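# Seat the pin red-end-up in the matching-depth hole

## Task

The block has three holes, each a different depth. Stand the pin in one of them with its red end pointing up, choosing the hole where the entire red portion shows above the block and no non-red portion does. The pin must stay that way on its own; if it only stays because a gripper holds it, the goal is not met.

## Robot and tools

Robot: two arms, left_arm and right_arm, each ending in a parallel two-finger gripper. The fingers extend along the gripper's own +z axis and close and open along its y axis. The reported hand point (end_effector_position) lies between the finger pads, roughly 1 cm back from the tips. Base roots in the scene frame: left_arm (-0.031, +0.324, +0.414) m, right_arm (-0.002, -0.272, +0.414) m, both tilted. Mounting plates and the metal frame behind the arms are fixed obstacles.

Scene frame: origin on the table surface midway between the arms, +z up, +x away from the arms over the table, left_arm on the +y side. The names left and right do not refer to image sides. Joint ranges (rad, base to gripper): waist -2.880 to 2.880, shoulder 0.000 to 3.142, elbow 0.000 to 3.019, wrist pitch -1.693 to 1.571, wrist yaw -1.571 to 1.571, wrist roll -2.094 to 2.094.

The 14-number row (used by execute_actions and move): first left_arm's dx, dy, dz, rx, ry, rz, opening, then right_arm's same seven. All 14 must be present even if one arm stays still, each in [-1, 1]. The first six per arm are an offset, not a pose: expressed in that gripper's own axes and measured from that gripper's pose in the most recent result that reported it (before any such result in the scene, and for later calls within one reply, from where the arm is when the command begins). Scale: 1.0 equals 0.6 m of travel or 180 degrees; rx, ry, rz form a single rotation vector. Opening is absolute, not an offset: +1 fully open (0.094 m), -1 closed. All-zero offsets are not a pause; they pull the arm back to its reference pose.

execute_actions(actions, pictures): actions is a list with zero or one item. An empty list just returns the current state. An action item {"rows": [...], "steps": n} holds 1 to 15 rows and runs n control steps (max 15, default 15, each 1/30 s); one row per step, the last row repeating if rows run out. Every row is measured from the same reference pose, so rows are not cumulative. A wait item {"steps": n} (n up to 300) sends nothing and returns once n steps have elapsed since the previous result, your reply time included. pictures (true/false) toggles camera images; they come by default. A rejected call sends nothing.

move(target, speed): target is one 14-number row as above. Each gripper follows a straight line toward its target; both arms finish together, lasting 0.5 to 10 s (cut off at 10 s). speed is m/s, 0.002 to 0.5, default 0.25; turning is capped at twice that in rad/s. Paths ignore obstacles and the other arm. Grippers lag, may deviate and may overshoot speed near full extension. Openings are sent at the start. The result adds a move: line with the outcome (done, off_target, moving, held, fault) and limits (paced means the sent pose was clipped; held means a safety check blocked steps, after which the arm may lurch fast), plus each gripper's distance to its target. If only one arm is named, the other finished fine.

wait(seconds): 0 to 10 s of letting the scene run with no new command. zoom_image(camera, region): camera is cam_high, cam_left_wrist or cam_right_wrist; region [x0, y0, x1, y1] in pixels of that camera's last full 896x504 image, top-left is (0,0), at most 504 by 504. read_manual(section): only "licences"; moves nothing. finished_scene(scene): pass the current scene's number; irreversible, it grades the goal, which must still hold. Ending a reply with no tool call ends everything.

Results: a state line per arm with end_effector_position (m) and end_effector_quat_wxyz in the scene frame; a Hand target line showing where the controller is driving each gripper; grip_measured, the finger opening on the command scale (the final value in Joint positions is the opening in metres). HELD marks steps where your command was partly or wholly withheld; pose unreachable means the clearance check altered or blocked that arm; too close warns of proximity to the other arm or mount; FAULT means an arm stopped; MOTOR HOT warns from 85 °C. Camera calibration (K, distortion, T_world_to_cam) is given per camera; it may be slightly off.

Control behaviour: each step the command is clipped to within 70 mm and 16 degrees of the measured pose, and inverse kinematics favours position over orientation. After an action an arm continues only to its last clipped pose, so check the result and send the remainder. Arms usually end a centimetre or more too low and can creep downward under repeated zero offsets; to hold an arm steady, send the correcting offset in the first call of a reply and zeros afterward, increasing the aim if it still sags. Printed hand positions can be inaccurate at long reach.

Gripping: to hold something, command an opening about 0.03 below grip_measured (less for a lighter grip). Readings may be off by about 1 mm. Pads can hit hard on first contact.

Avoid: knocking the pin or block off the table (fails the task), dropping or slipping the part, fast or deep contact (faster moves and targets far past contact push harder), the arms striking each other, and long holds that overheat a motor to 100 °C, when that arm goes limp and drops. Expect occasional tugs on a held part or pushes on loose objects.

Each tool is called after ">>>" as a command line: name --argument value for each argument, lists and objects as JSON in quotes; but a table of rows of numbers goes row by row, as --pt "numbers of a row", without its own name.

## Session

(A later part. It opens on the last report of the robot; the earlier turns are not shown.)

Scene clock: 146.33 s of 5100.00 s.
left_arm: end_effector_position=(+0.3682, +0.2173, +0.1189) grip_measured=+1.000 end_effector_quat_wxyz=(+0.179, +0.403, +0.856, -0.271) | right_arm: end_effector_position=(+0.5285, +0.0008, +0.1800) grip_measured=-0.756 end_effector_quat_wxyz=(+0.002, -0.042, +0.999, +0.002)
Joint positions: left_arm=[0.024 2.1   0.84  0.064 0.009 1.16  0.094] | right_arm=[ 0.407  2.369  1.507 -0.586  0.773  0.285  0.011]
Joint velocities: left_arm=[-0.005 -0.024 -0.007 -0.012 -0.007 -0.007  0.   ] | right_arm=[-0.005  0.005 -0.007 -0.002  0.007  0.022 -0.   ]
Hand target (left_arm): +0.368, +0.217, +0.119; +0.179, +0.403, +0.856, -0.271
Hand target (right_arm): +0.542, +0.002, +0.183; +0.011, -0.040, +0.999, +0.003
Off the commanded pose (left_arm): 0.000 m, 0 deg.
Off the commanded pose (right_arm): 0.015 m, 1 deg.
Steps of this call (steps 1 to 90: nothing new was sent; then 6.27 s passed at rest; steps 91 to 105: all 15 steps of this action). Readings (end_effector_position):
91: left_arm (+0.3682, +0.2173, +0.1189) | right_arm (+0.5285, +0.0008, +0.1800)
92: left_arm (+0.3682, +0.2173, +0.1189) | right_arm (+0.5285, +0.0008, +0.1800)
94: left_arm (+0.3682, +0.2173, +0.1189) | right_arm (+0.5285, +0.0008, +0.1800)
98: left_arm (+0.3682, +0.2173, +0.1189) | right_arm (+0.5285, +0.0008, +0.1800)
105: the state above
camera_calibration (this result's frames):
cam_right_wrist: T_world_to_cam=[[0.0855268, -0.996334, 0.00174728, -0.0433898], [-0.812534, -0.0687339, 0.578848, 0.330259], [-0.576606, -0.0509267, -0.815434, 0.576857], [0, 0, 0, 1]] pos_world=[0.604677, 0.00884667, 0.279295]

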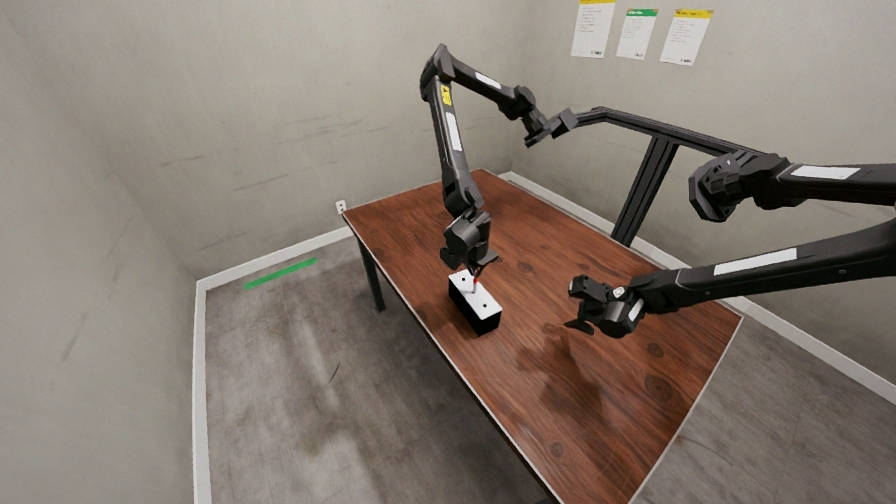

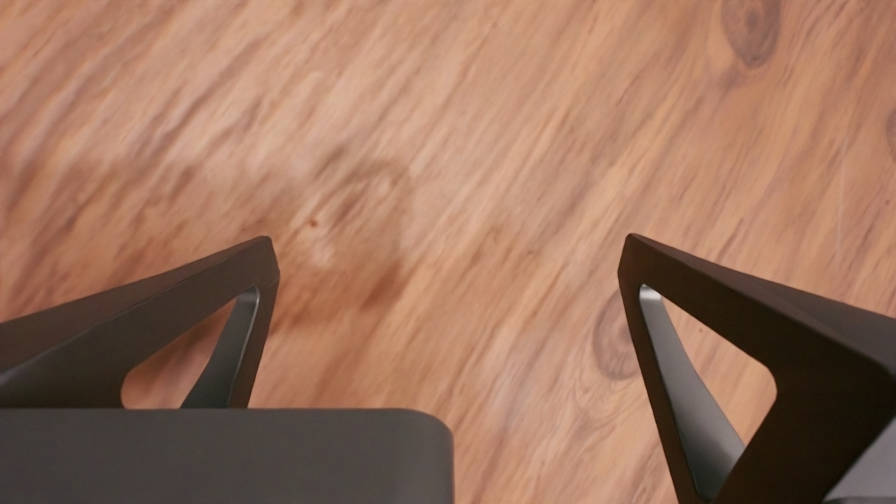

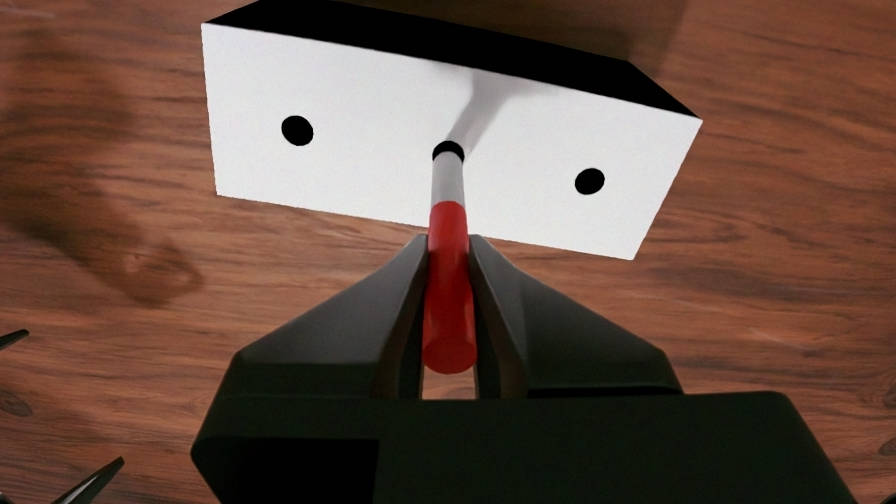

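>>> execute_actions --actions '[{"rows":[[0,0,0,0,0,0,1,-0.028,0.002,-0.005,0,-0.007,0.002,-0.82]]}]'

>>> zoom_image --camera "cam_right_wrist" --region '[350, 80, 550, 240]'

Scene clock: 157.70 s of 5100.00 s.
left_arm: end_effector_position=(+0.3682, +0.2173, +0.1189) grip_measured=+1.000 end_effector_quat_wxyz=(+0.179, +0.403, +0.856, -0.271) | right_arm: end_effector_position=(+0.5356, +0.0008, +0.1820) grip_measured=-0.756 end_effector_quat_wxyz=(+0.007, -0.037, +0.999, +0.002)
Joint positions: left_arm=[0.024 2.1   0.84  0.064 0.009 1.16  0.094] | right_arm=[ 0.407  2.369  1.52  -0.586  0.776  0.285  0.011]
Joint velocities: left_arm=[-0.005  0.005 -0.027  0.017  0.007 -0.051  0.   ] | right_arm=[ 0.005 -0.005  0.002 -0.002 -0.007 -0.007 -0.001]
Hand target (left_arm): +0.368, +0.217, +0.119; +0.179, +0.403, +0.856, -0.271
Hand target (right_arm): +0.545, +0.003, +0.183; +0.013, -0.038, +0.999, +0.003
Off the commanded pose (left_arm): 0.000 m, 0 deg.
Off the commanded pose (right_arm): 0.010 m, 1 deg.
Steps of this call (steps 1 to 90: nothing new was sent; then 7.87 s passed at rest; steps 91 to 105: all 15 steps of this action). Readings (end_effector_position):
91: left_arm (+0.3682, +0.2173, +0.1189) | right_arm (+0.5289, +0.0008, +0.1801)
92: left_arm (+0.3682, +0.2173, +0.1189) | right_arm (+0.5295, +0.0008, +0.1803)
94: left_arm (+0.3682, +0.2173, +0.1189) | right_arm (+0.5313, +0.0006, +0.1807)
98: left_arm (+0.3682, +0.2173, +0.1189) | right_arm (+0.5349, +0.0008, +0.1818)
105: the state above
camera_calibration (this result's frames):
cam_right_wrist: T_world_to_cam=[[0.076419, -0.997073, 0.00237912, -0.0392125], [-0.818784, -0.0613924, 0.57081, 0.339682], [-0.568993, -0.0455687, -0.821079, 0.579553], [0, 0, 0, 1]] pos_world=[0.610884, 0.00816562, 0.282059]

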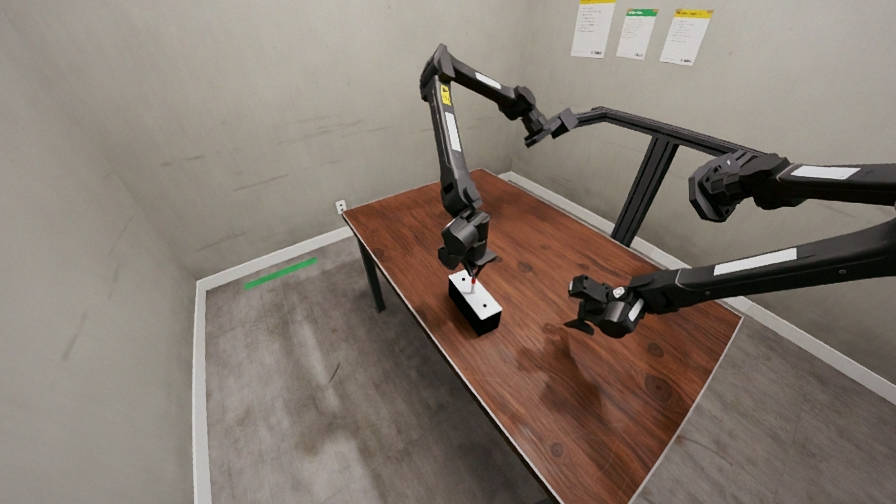

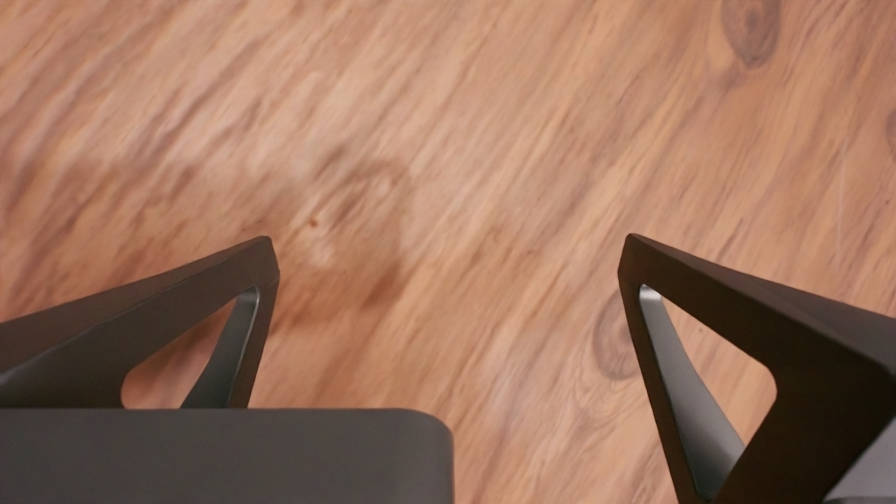

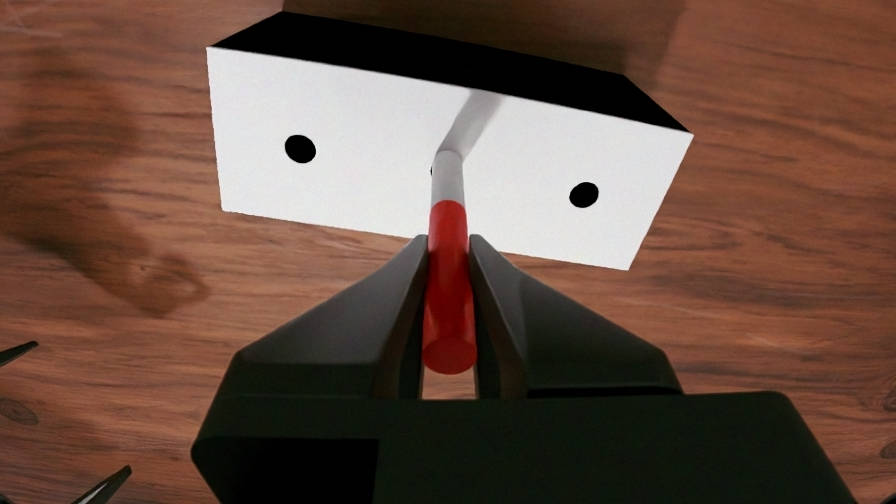

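Region (350, 80, 550, 240) of cam_right_wrist's 896x504 image, scaled by 2.520, with more detail than that image has; it fills the top 403 rows of this view, and the rest is white.

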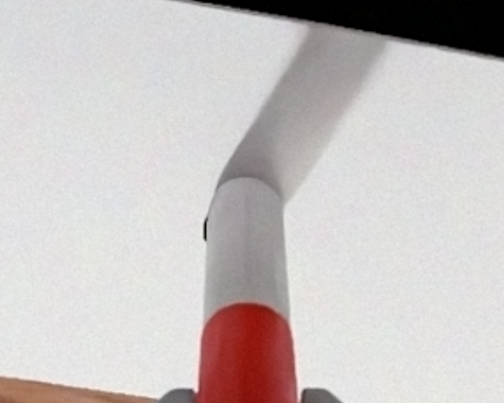

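>>> execute_actions --actions '[{"rows":[[0,0,0,0,0,0,1,0.024,0.013,0.022,0.002,0.0075,0,-0.82],[0,0,0,0,0,0,1,0.024,0.013,0.022,0.002,0.0075,0,-0.82],[0,0,0,0,0,0,1,0.024,0.013,0.022,0.002,0.0075,0,-0.82],[0,0,0,0,0,0,1,0.024,0.013,0.022,0.002,0.0075,0,-0.82],[0,0,0,0,0,0,1,0.005,0.002,0.004,0,0.001,0,-0.82]],"steps":10}]'

>>> zoom_image --camera "cam_right_wrist" --region '[350, 80, 550, 240]'

Scene clock: 167.37 s of 5100.00 s.
left_arm: end_effector_position=(+0.3682, +0.2173, +0.1189) grip_measured=+1.000 end_effector_quat_wxyz=(+0.179, +0.403, +0.856, -0.271) | right_arm: end_effector_position=(+0.5336, +0.0018, +0.1804) grip_measured=-0.756 end_effector_quat_wxyz=(+0.005, -0.036, +0.999, +0.002)
Joint positions: left_arm=[0.024 2.1   0.84  0.064 0.009 1.16  0.094] | right_arm=[ 0.407  2.373  1.52  -0.586  0.776  0.289  0.011]
Joint velocities: left_arm=[-0.005 -0.005 -0.012 -0.002  0.007 -0.051  0.   ] | right_arm=[ 0.005 -0.005  0.012  0.007 -0.081 -0.037  0.001]
Hand target (left_arm): +0.368, +0.217, +0.119; +0.179, +0.403, +0.856, -0.271
Hand target (right_arm): +0.532, +0.002, +0.179; +0.005, -0.037, +0.999, +0.002
Off the commanded pose (left_arm): 0.000 m, 0 deg.
Off the commanded pose (right_arm): 0.001 m, 0 deg.
Steps of this call (steps 1 to 90: nothing new was sent; then 6.33 s passed at rest; steps 91 to 100: all 10 steps of this action). Readings (end_effector_position):
91: left_arm (+0.3682, +0.2173, +0.1189) | right_arm (+0.5352, +0.0010, +0.1817)
92: left_arm (+0.3682, +0.2173, +0.1189) | right_arm (+0.5351, +0.0011, +0.1815)
94: left_arm (+0.3682, +0.2173, +0.1189) | right_arm (+0.5340, +0.0016, +0.1806)
98: left_arm (+0.3682, +0.2173, +0.1189) | right_arm (+0.5336, +0.0018, +0.1804)
100: the state above
camera_calibration (this result's frames):
cam_right_wrist: T_world_to_cam=[[0.0751783, -0.997166, 0.00283858, -0.037504], [-0.817177, -0.0599767, 0.573258, 0.337741], [-0.571463, -0.0454162, -0.81937, 0.578185], [0, 0, 0, 1]] pos_world=[0.609226, 0.00911786, 0.280241]

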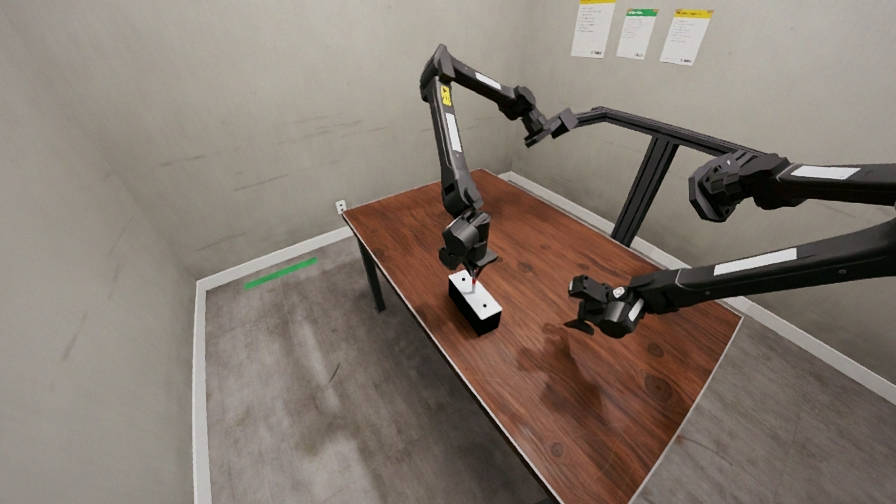

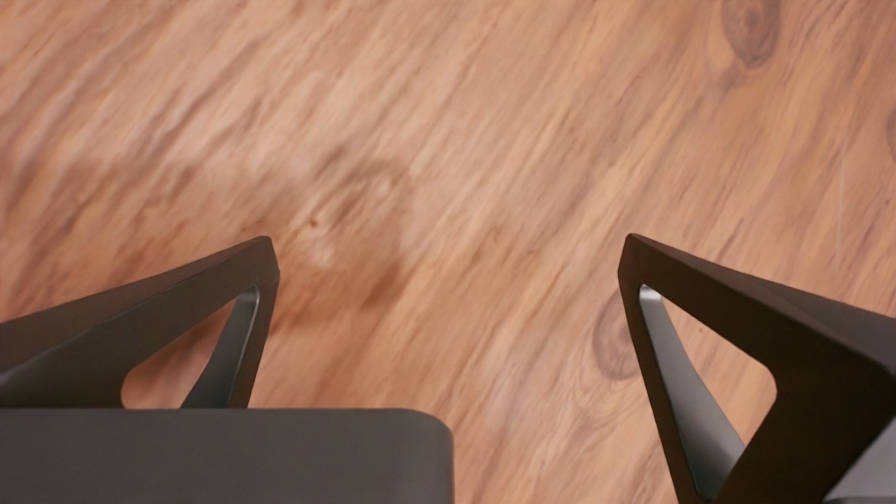

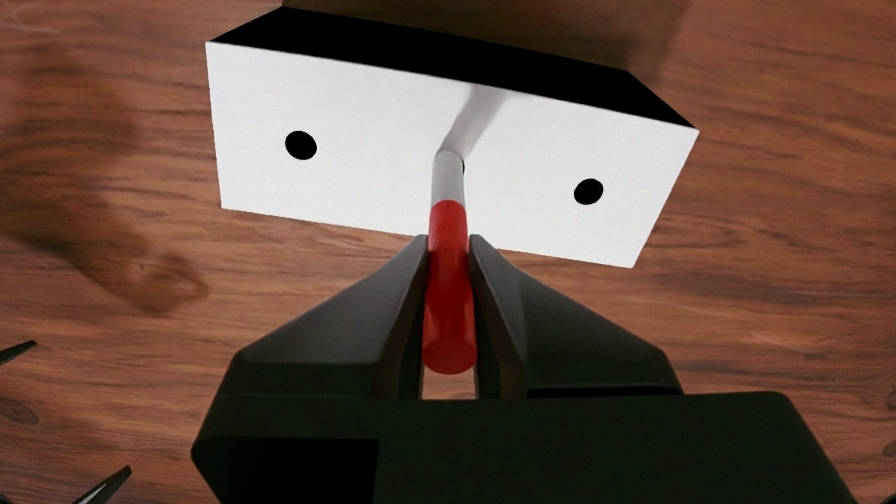

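Region (350, 80, 550, 240) of cam_right_wrist's 896x504 image, scaled by 2.520, with more detail than that image has; it fills the top 403 rows of this view, and the rest is white.

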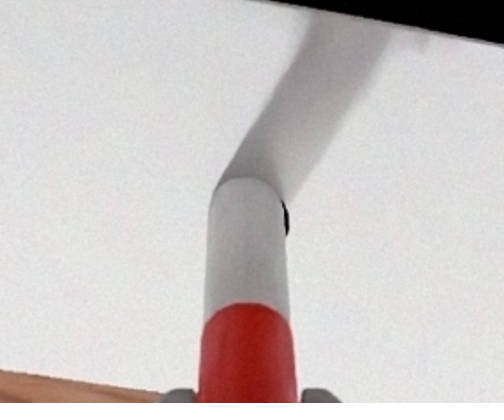

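>>> execute_actions --actions '[{"rows":[[0,0,0,0,0,0,1,0.005,-0.002,0,0.0012,0.0033,-0.003,-0.82]],"steps":10}]'

>>> zoom_image --camera "cam_right_wrist" --region '[350, 80, 550, 240]'

Scene clock: 175.03 s of 5100.00 s.
left_arm: end_effector_position=(+0.3682, +0.2173, +0.1189) grip_measured=+1.000 end_effector_quat_wxyz=(+0.179, +0.403, +0.856, -0.271) | right_arm: end_effector_position=(+0.5326, +0.0014, +0.1804) grip_measured=-0.756 end_effector_quat_wxyz=(+0.003, -0.038, +0.999, +0.001)
Joint positions: left_arm=[0.024 2.1   0.84  0.064 0.009 1.16  0.094] | right_arm=[ 0.407  2.373  1.52  -0.592  0.776  0.289  0.011]
Joint velocities: left_arm=[-0.005 -0.024  0.012  0.002 -0.051  0.007  0.   ] | right_arm=[-0.005 -0.005  0.002 -0.012  0.037 -0.037  0.   ]
Hand target (left_arm): +0.368, +0.217, +0.119; +0.179, +0.403, +0.856, -0.271
Hand target (right_arm): +0.531, +0.000, +0.180; +0.000, -0.041, +0.999, -0.000
Off the commanded pose (left_arm): 0.000 m, 0 deg.
Off the commanded pose (right_arm): 0.002 m, 1 deg.
Steps of this call (steps 1 to 90: nothing new was sent; then 4.33 s passed at rest; steps 91 to 100: all 10 steps of this action). Readings (end_effector_position):
91: left_arm (+0.3682, +0.2173, +0.1189) | right_arm (+0.5335, +0.0017, +0.1804)
92: left_arm (+0.3682, +0.2173, +0.1189) | right_arm (+0.5331, +0.0016, +0.1804)
94: left_arm (+0.3682, +0.2173, +0.1189) | right_arm (+0.5328, +0.0015, +0.1804)
98: left_arm (+0.3682, +0.2173, +0.1189) | right_arm (+0.5326, +0.0014, +0.1804)
100: the state above
camera_calibration (this result's frames):
cam_right_wrist: T_world_to_cam=[[0.079187, -0.996852, 0.00402927, -0.0401753], [-0.814745, -0.062391, 0.576453, 0.334996], [-0.574386, -0.0489304, -0.817121, 0.578714], [0, 0, 0, 1]] pos_world=[0.608523, 0.00916859, 0.279932]

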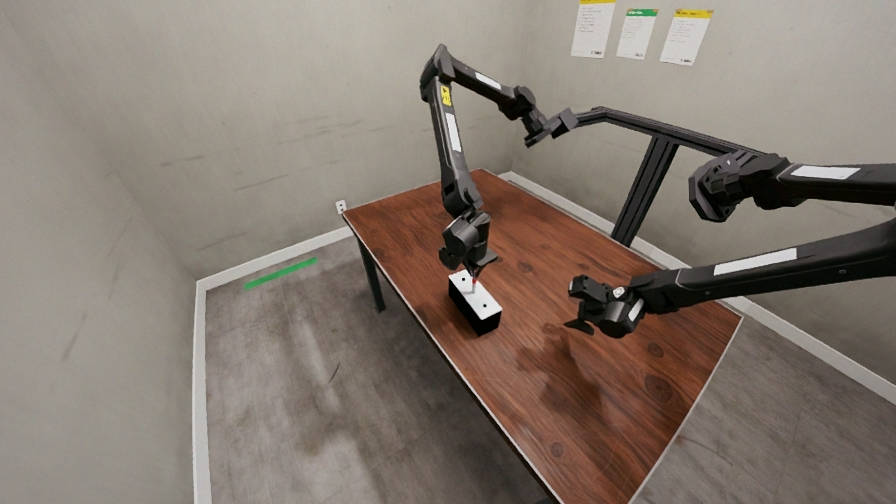

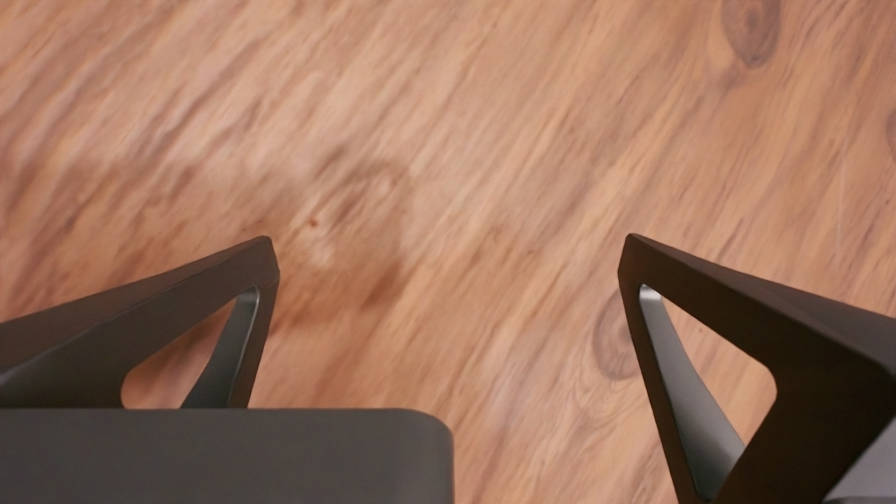

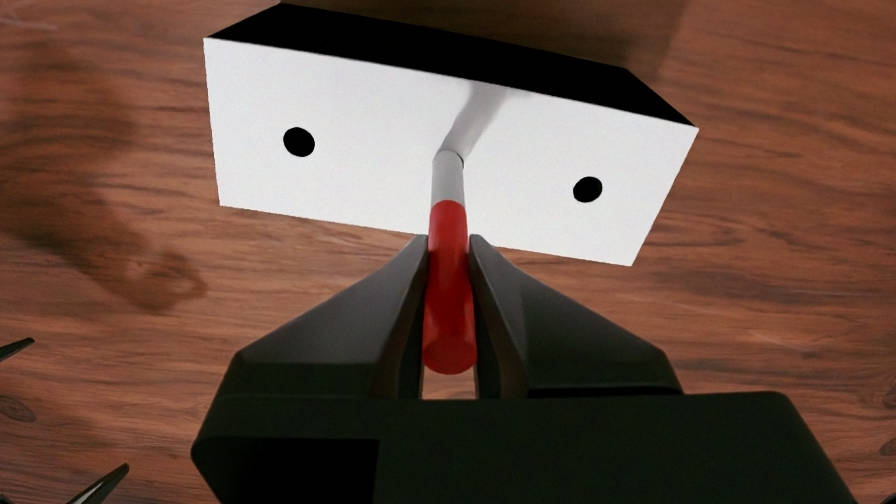

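Region (350, 80, 550, 240) of cam_right_wrist's 896x504 image, scaled by 2.520, with more detail than that image has; it fills the top 403 rows of this view, and the rest is white.

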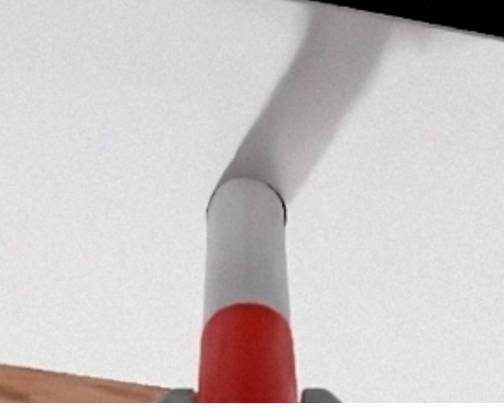

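Nearly aligned; push down with wrist held.

>>> execute_actions --actions '[{"rows":[[0,0,0,0,0,0,1,0,-0.002,0.034,0.001,0.003,0.003,-0.82]]}]'

>>> zoom_image --camera "cam_right_wrist" --region '[350, 80, 550, 240]'

Scene clock: 179.77 s of 5100.00 s.
left_arm: end_effector_position=(+0.3682, +0.2173, +0.1189) grip_measured=+1.000 end_effector_quat_wxyz=(+0.179, +0.403, +0.856, -0.271) | right_arm: end_effector_position=(+0.5345, +0.0022, +0.1801) grip_measured=-0.756 end_effector_quat_wxyz=(+0.007, -0.035, +0.999, +0.003)
Joint positions: left_arm=[0.024 2.1   0.84  0.064 0.009 1.16  0.094] | right_arm=[ 0.407  2.373  1.52  -0.58   0.775  0.288  0.011]
Joint velocities: left_arm=[-0.005 -0.015 -0.002 -0.022  0.051 -0.051  0.   ] | right_arm=[ 0.005 -0.005  0.002 -0.017  0.051 -0.051  0.001]
Hand target (left_arm): +0.368, +0.217, +0.119; +0.179, +0.403, +0.856, -0.271
Hand target (right_arm): +0.532, +0.000, +0.161; -0.001, -0.034, +0.999, -0.000
Off the commanded pose (left_arm): 0.000 m, 0 deg.
Off the commanded pose (right_arm): 0.020 m, 1 deg.
Steps of this call (steps 1 to 90: nothing new was sent; then 1.23 s passed at rest; steps 91 to 105: all 15 steps of this action). Readings (end_effector_position):
91: left_arm (+0.3682, +0.2173, +0.1189) | right_arm (+0.5328, +0.0014, +0.1801)
92: left_arm (+0.3682, +0.2173, +0.1189) | right_arm (+0.5331, +0.0016, +0.1801)
94: left_arm (+0.3682, +0.2173, +0.1189) | right_arm (+0.5336, +0.0018, +0.1801)
98: left_arm (+0.3682, +0.2173, +0.1189) | right_arm (+0.5345, +0.0022, +0.1801)
105: the state above
camera_calibration (this result's frames):
cam_right_wrist: T_world_to_cam=[[0.071943, -0.997408, 0.00111313, -0.0350921], [-0.819115, -0.0584459, 0.570644, 0.340141], [-0.569099, -0.0419656, -0.821197, 0.577505], [0, 0, 0, 1]] pos_world=[0.609797, 0.00911403, 0.280185]

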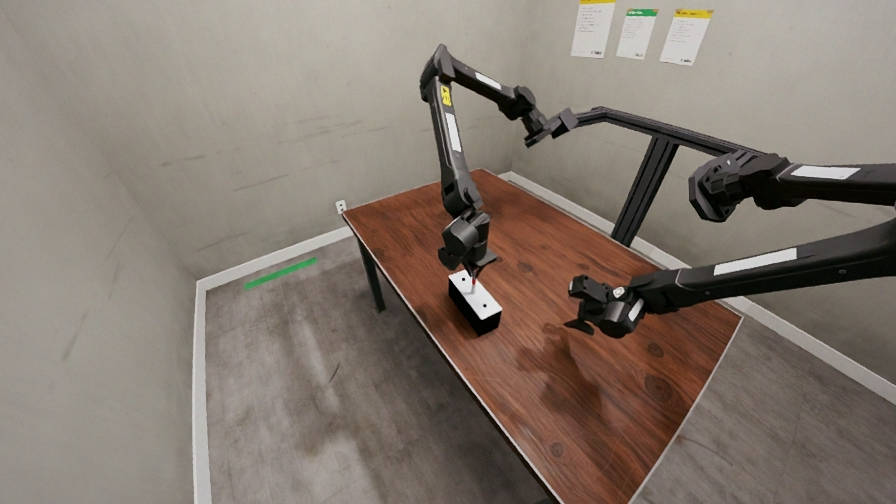

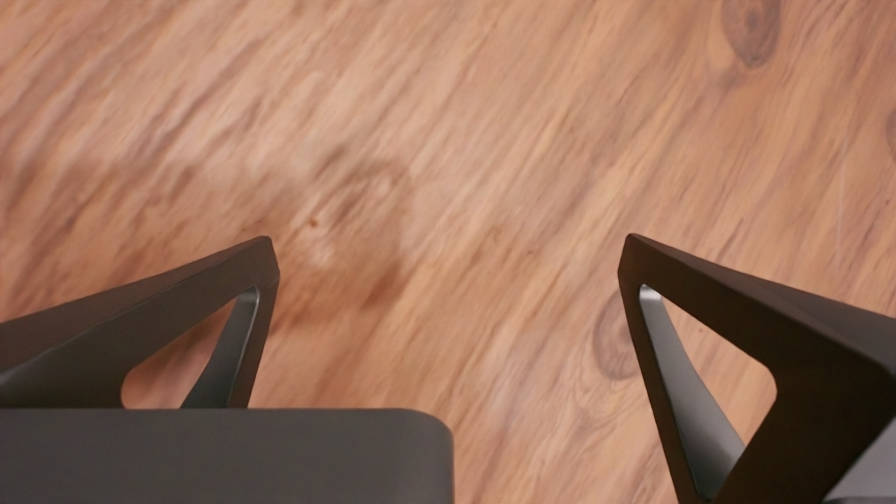

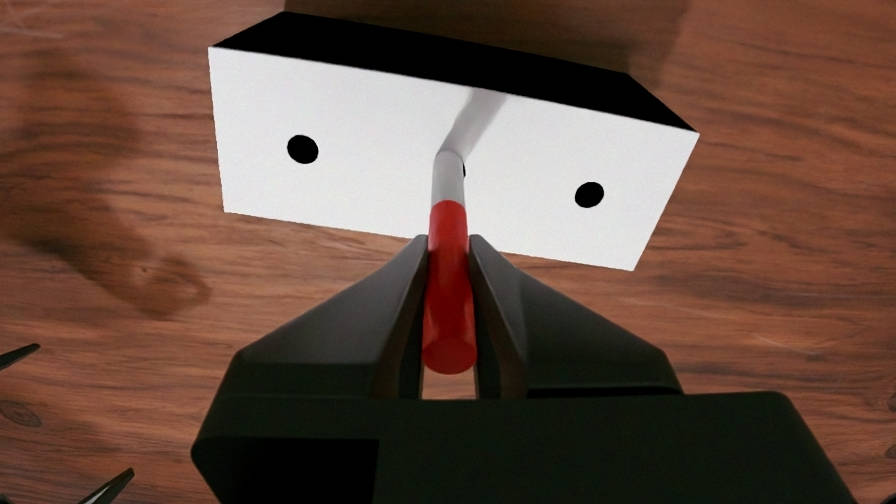

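Region (350, 80, 550, 240) of cam_right_wrist's 896x504 image, scaled by 2.520, with more detail than that image has; it fills the top 403 rows of this view, and the rest is white.

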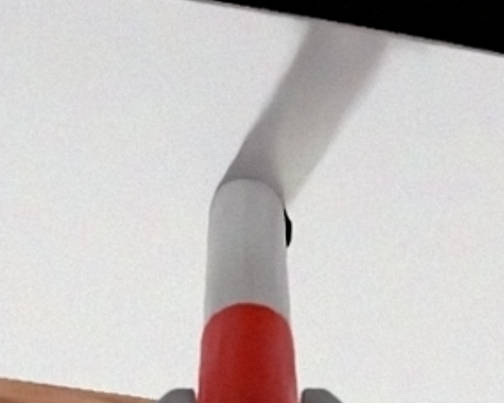

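>>> execute_actions --actions '[{"rows":[[0,0,0,0,0,0,1,0.0147,-0.008,0.034,0.0046,0.0127,-0.006,-0.82]]}]'

>>> zoom_image --camera "cam_right_wrist" --region '[350, 80, 550, 240]'

Scene clock: 188.50 s of 5100.00 s.
left_arm: end_effector_position=(+0.3682, +0.2173, +0.1189) grip_measured=+1.000 end_effector_quat_wxyz=(+0.179, +0.403, +0.856, -0.271) | right_arm: end_effector_position=(+0.5333, +0.0018, +0.1801) grip_measured=-0.756 end_effector_quat_wxyz=(+0.005, -0.037, +0.999, +0.002)
Joint positions: left_arm=[0.024 2.1   0.84  0.064 0.009 1.16  0.094] | right_arm=[ 0.407  2.373  1.52  -0.586  0.775  0.288  0.011]
Joint velocities: left_arm=[ 0.015 -0.015 -0.002 -0.017 -0.081  0.022  0.   ] | right_arm=[-0.015 -0.005  0.007 -0.012 -0.007 -0.051 -0.001]
Hand target (left_arm): +0.368, +0.217, +0.119; +0.179, +0.403, +0.856, -0.271
Hand target (right_arm): +0.526, -0.003, +0.160; -0.013, -0.044, +0.999, -0.005
Off the commanded pose (left_arm): 0.000 m, 0 deg.
Off the commanded pose (right_arm): 0.022 m, 2 deg.
Steps of this call (steps 1 to 90: nothing new was sent; then 5.23 s passed at rest; steps 91 to 105: all 15 steps of this action). Readings (end_effector_position):
91: left_arm (+0.3682, +0.2173, +0.1189) | right_arm (+0.5342, +0.0021, +0.1801)
92: left_arm (+0.3682, +0.2173, +0.1189) | right_arm (+0.5338, +0.0020, +0.1801)
94: left_arm (+0.3682, +0.2173, +0.1189) | right_arm (+0.5334, +0.0018, +0.1801)
98: left_arm (+0.3682, +0.2173, +0.1189) | right_arm (+0.5333, +0.0018, +0.1801)
105: the state above
camera_calibration (this result's frames):
cam_right_wrist: T_world_to_cam=[[0.0762131, -0.997089, 0.00239403, -0.0379428], [-0.816537, -0.0610342, 0.574057, 0.337219], [-0.57224, -0.0457055, -0.818812, 0.578087], [0, 0, 0, 1]] pos_world=[0.609048, 0.00917131, 0.279853]

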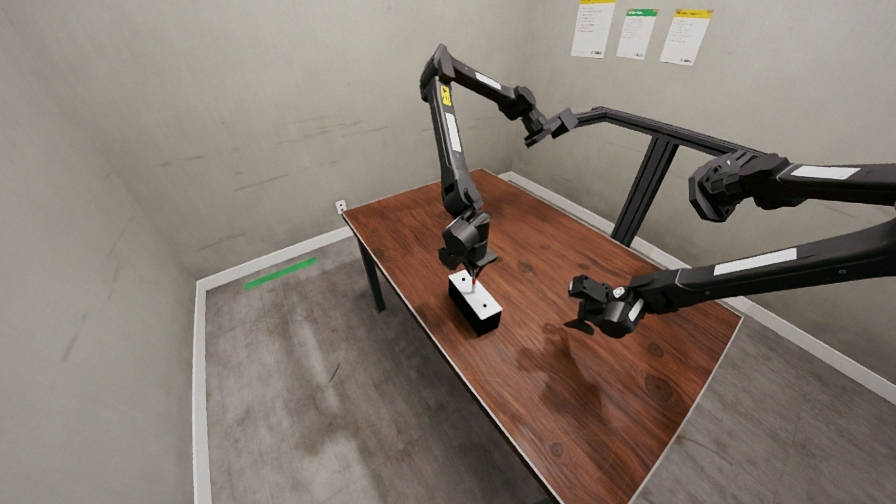

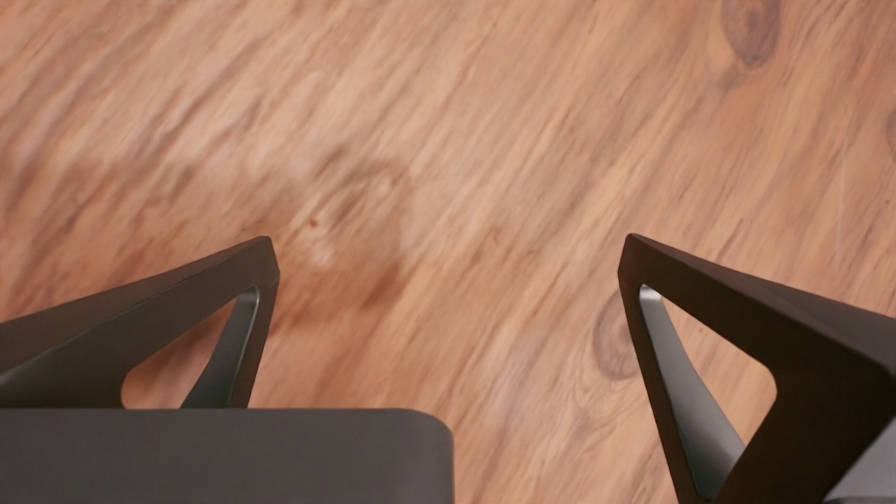

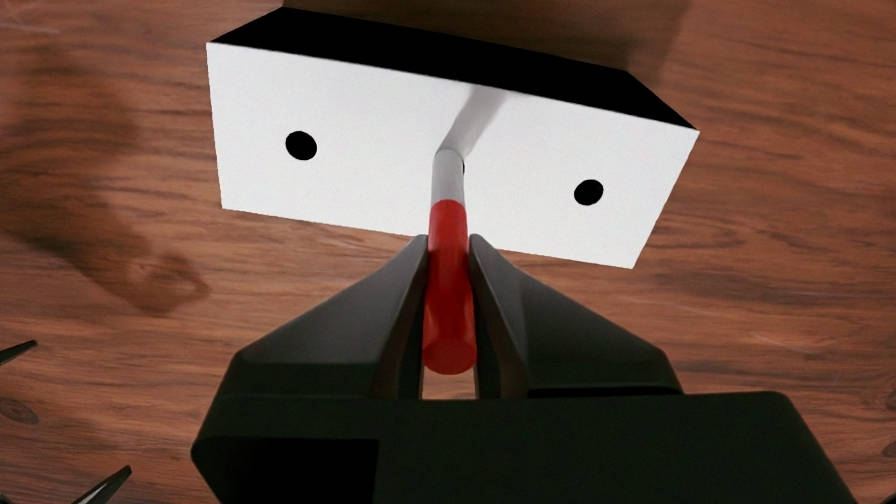

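Region (350, 80, 550, 240) of cam_right_wrist's 896x504 image, scaled by 2.520, with more detail than that image has; it fills the top 403 rows of this view, and the rest is white.

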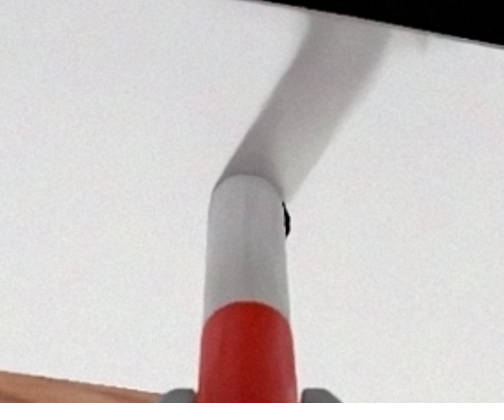

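Unload, then wrist-only shift.

>>> execute_actions --actions '[{"rows":[[0,0,0,0,0,0,1,0.0065,-0.0026,-0.002,0.0016,0.0043,-0.004,-0.82]],"steps":12}]'

>>> zoom_image --camera "cam_right_wrist" --region '[350, 80, 550, 240]'

Scene clock: 197.00 s of 5100.00 s.
left_arm: end_effector_position=(+0.3682, +0.2173, +0.1189) grip_measured=+1.000 end_effector_quat_wxyz=(+0.179, +0.403, +0.856, -0.271) | right_arm: end_effector_position=(+0.5310, +0.0009, +0.1801) grip_measured=-0.756 end_effector_quat_wxyz=(+0.001, -0.041, +0.999, +0.001)
Joint positions: left_arm=[0.024 2.1   0.84  0.064 0.009 1.16  0.094] | right_arm=[ 0.407  2.373  1.52  -0.599  0.775  0.288  0.011]
Joint velocities: left_arm=[-0.005 -0.015 -0.017  0.002  0.037 -0.051  0.   ] | right_arm=[-0.005 -0.015  0.007 -0.007  0.022  0.007  0.001]
Hand target (left_arm): +0.368, +0.217, +0.119; +0.179, +0.403, +0.856, -0.271
Hand target (right_arm): +0.530, -0.000, +0.181; -0.002, -0.043, +0.999, -0.001
Off the commanded pose (left_arm): 0.000 m, 0 deg.
Off the commanded pose (right_arm): 0.002 m, 0 deg.
Steps of this call (steps 1 to 90: nothing new was sent; then 5.10 s passed at rest; steps 91 to 102: all 12 steps of this action). Readings (end_effector_position):
91: left_arm (+0.3682, +0.2173, +0.1189) | right_arm (+0.5331, +0.0017, +0.1801)
92: left_arm (+0.3682, +0.2173, +0.1189) | right_arm (+0.5326, +0.0015, +0.1801)
94: left_arm (+0.3682, +0.2173, +0.1189) | right_arm (+0.5319, +0.0013, +0.1801)
98: left_arm (+0.3682, +0.2173, +0.1189) | right_arm (+0.5312, +0.0010, +0.1801)
102: the state above
camera_calibration (this result's frames):
cam_right_wrist: T_world_to_cam=[[0.0850317, -0.996366, 0.00497941, -0.0438028], [-0.811142, -0.0663204, 0.581077, 0.33116], [-0.578635, -0.0534489, -0.813834, 0.579219], [0, 0, 0, 1]] pos_world=[0.607499, 0.00927767, 0.279177]

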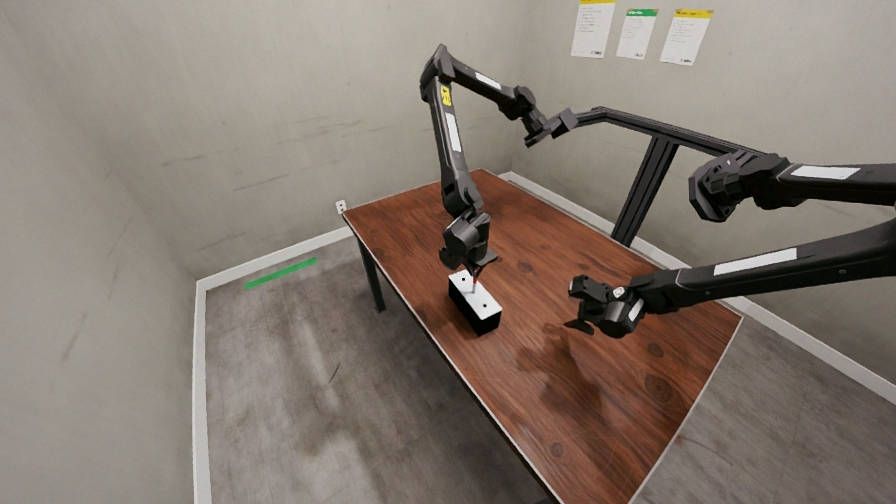

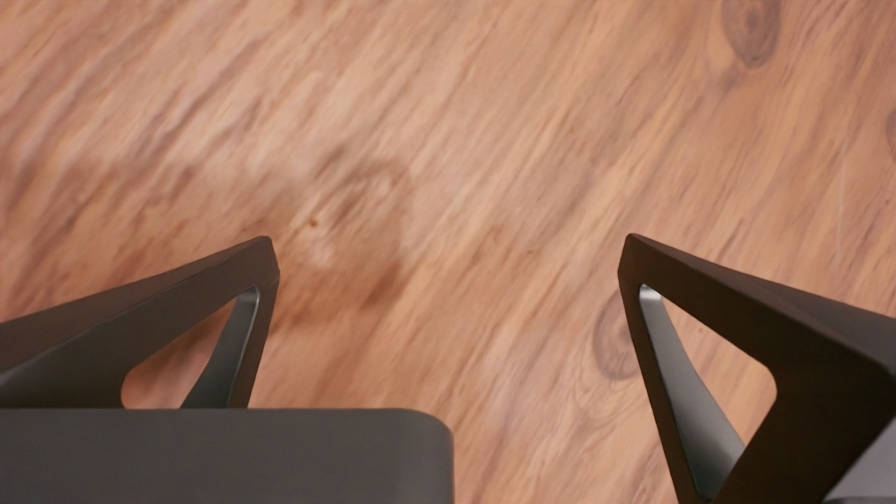

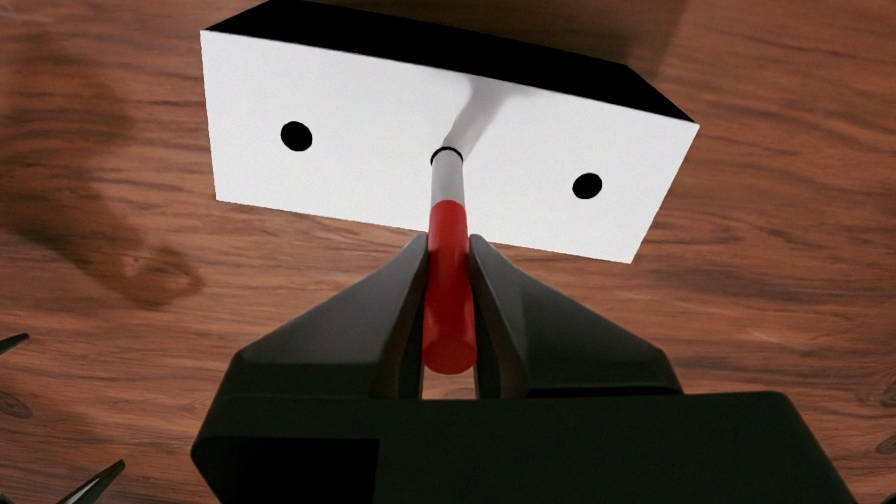

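Region (350, 80, 550, 240) of cam_right_wrist's 896x504 image, scaled by 2.520, with more detail than that image has; it fills the top 403 rows of this view, and the rest is white.

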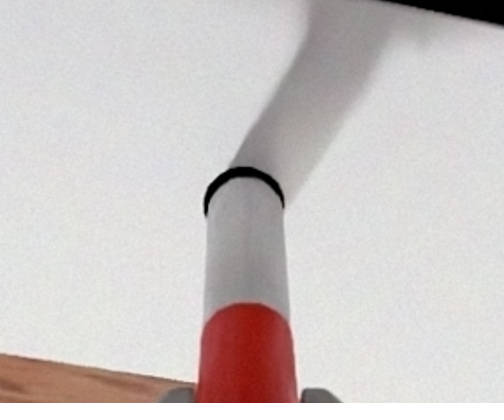

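>>> execute_actions --actions '[{"rows":[[0,0,0,0,0,0,1,0.002,-0.003,0.038,0.0017,0.005,0.001,-0.82]]}]'

>>> zoom_image --camera "cam_right_wrist" --region '[350, 80, 550, 240]'

Scene clock: 201.03 s of 5100.00 s.
left_arm: end_effector_position=(+0.3682, +0.2173, +0.1189) grip_measured=+1.000 end_effector_quat_wxyz=(+0.179, +0.403, +0.856, -0.271) | right_arm: end_effector_position=(+0.5304, +0.0009, +0.1738) grip_measured=-0.756 end_effector_quat_wxyz=(+0.001, -0.039, +0.999, +0.001)
Joint positions: left_arm=[0.024 2.1   0.84  0.064 0.009 1.16  0.094] | right_arm=[ 0.4    2.382  1.52  -0.583  0.775  0.283  0.011]
Joint velocities: left_arm=[ 0.015 -0.005 -0.002 -0.012  0.007  0.051  0.   ] | right_arm=[-0.024  0.015 -0.002  0.022 -0.051  0.007 -0.001]
Hand target (left_arm): +0.368, +0.217, +0.119; +0.179, +0.403, +0.856, -0.271
Hand target (right_arm): +0.530, -0.001, +0.158; -0.007, -0.040, +0.999, -0.002
Off the commanded pose (left_arm): 0.000 m, 0 deg.
Off the commanded pose (right_arm): 0.017 m, 1 deg.
Steps of this call (steps 1 to 90: nothing new was sent; then 0.53 s passed at rest; steps 91 to 105: all 15 steps of this action). Readings (end_effector_position):
91: left_arm (+0.3682, +0.2173, +0.1189) | right_arm (+0.5309, +0.0008, +0.1794)
92: left_arm (+0.3682, +0.2173, +0.1189) | right_arm (+0.5311, +0.0012, +0.1788)
94: left_arm (+0.3682, +0.2173, +0.1189) | right_arm (+0.5306, +0.0010, +0.1765)
98: left_arm (+0.3682, +0.2173, +0.1189) | right_arm (+0.5304, +0.0009, +0.1738)
105: the state above
camera_calibration (this result's frames):
cam_right_wrist: T_world_to_cam=[[0.0801765, -0.996767, 0.00521977, -0.0411473], [-0.811918, -0.0622682, 0.580442, 0.334829], [-0.57824, -0.0507758, -0.814285, 0.573683], [0, 0, 0, 1]] pos_world=[0.606879, 0.00896412, 0.273008]

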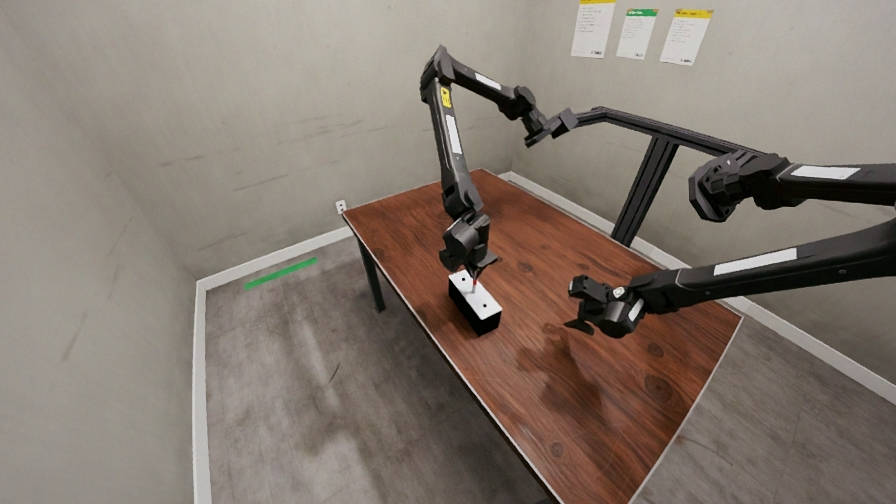

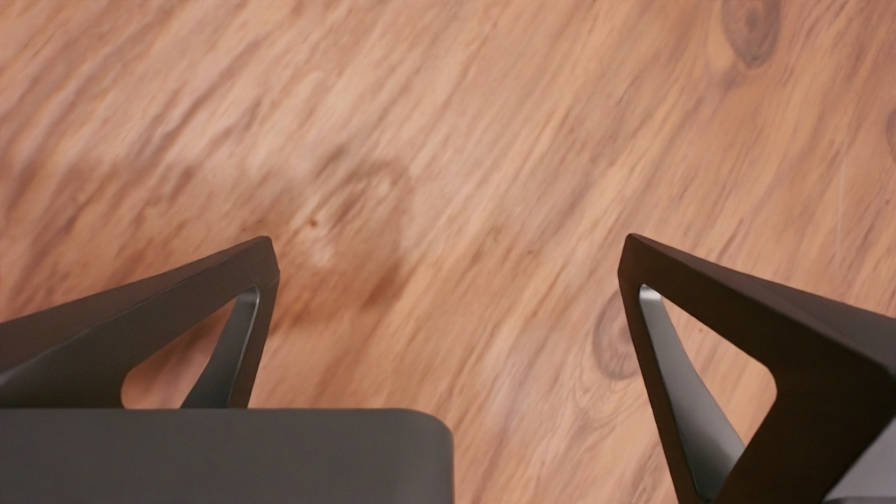

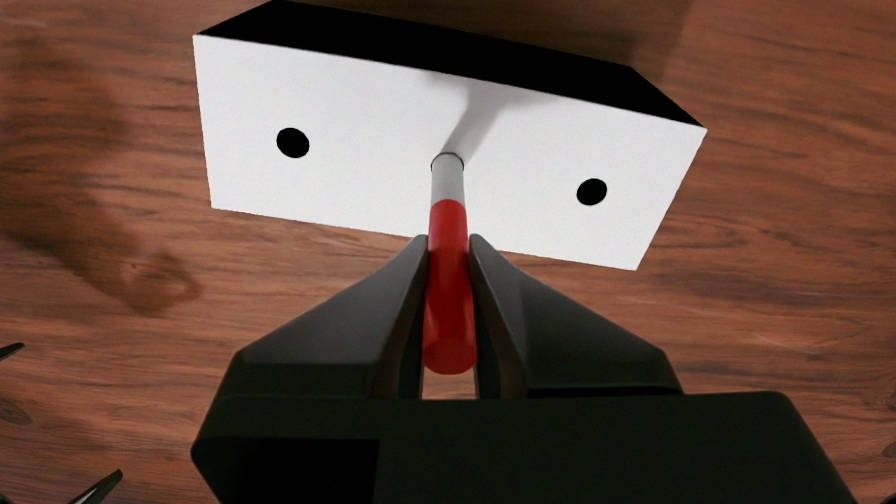

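Region (350, 80, 550, 240) of cam_right_wrist's 896x504 image, scaled by 2.520, with more detail than that image has; it fills the top 403 rows of this view, and the rest is white.

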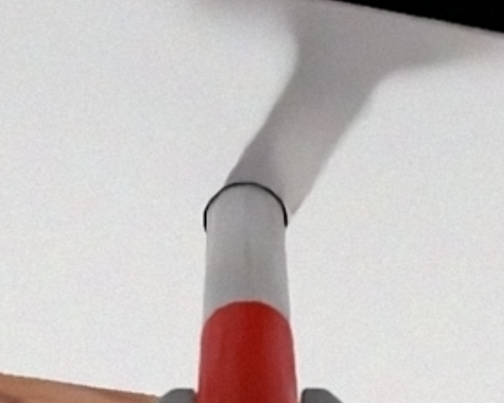

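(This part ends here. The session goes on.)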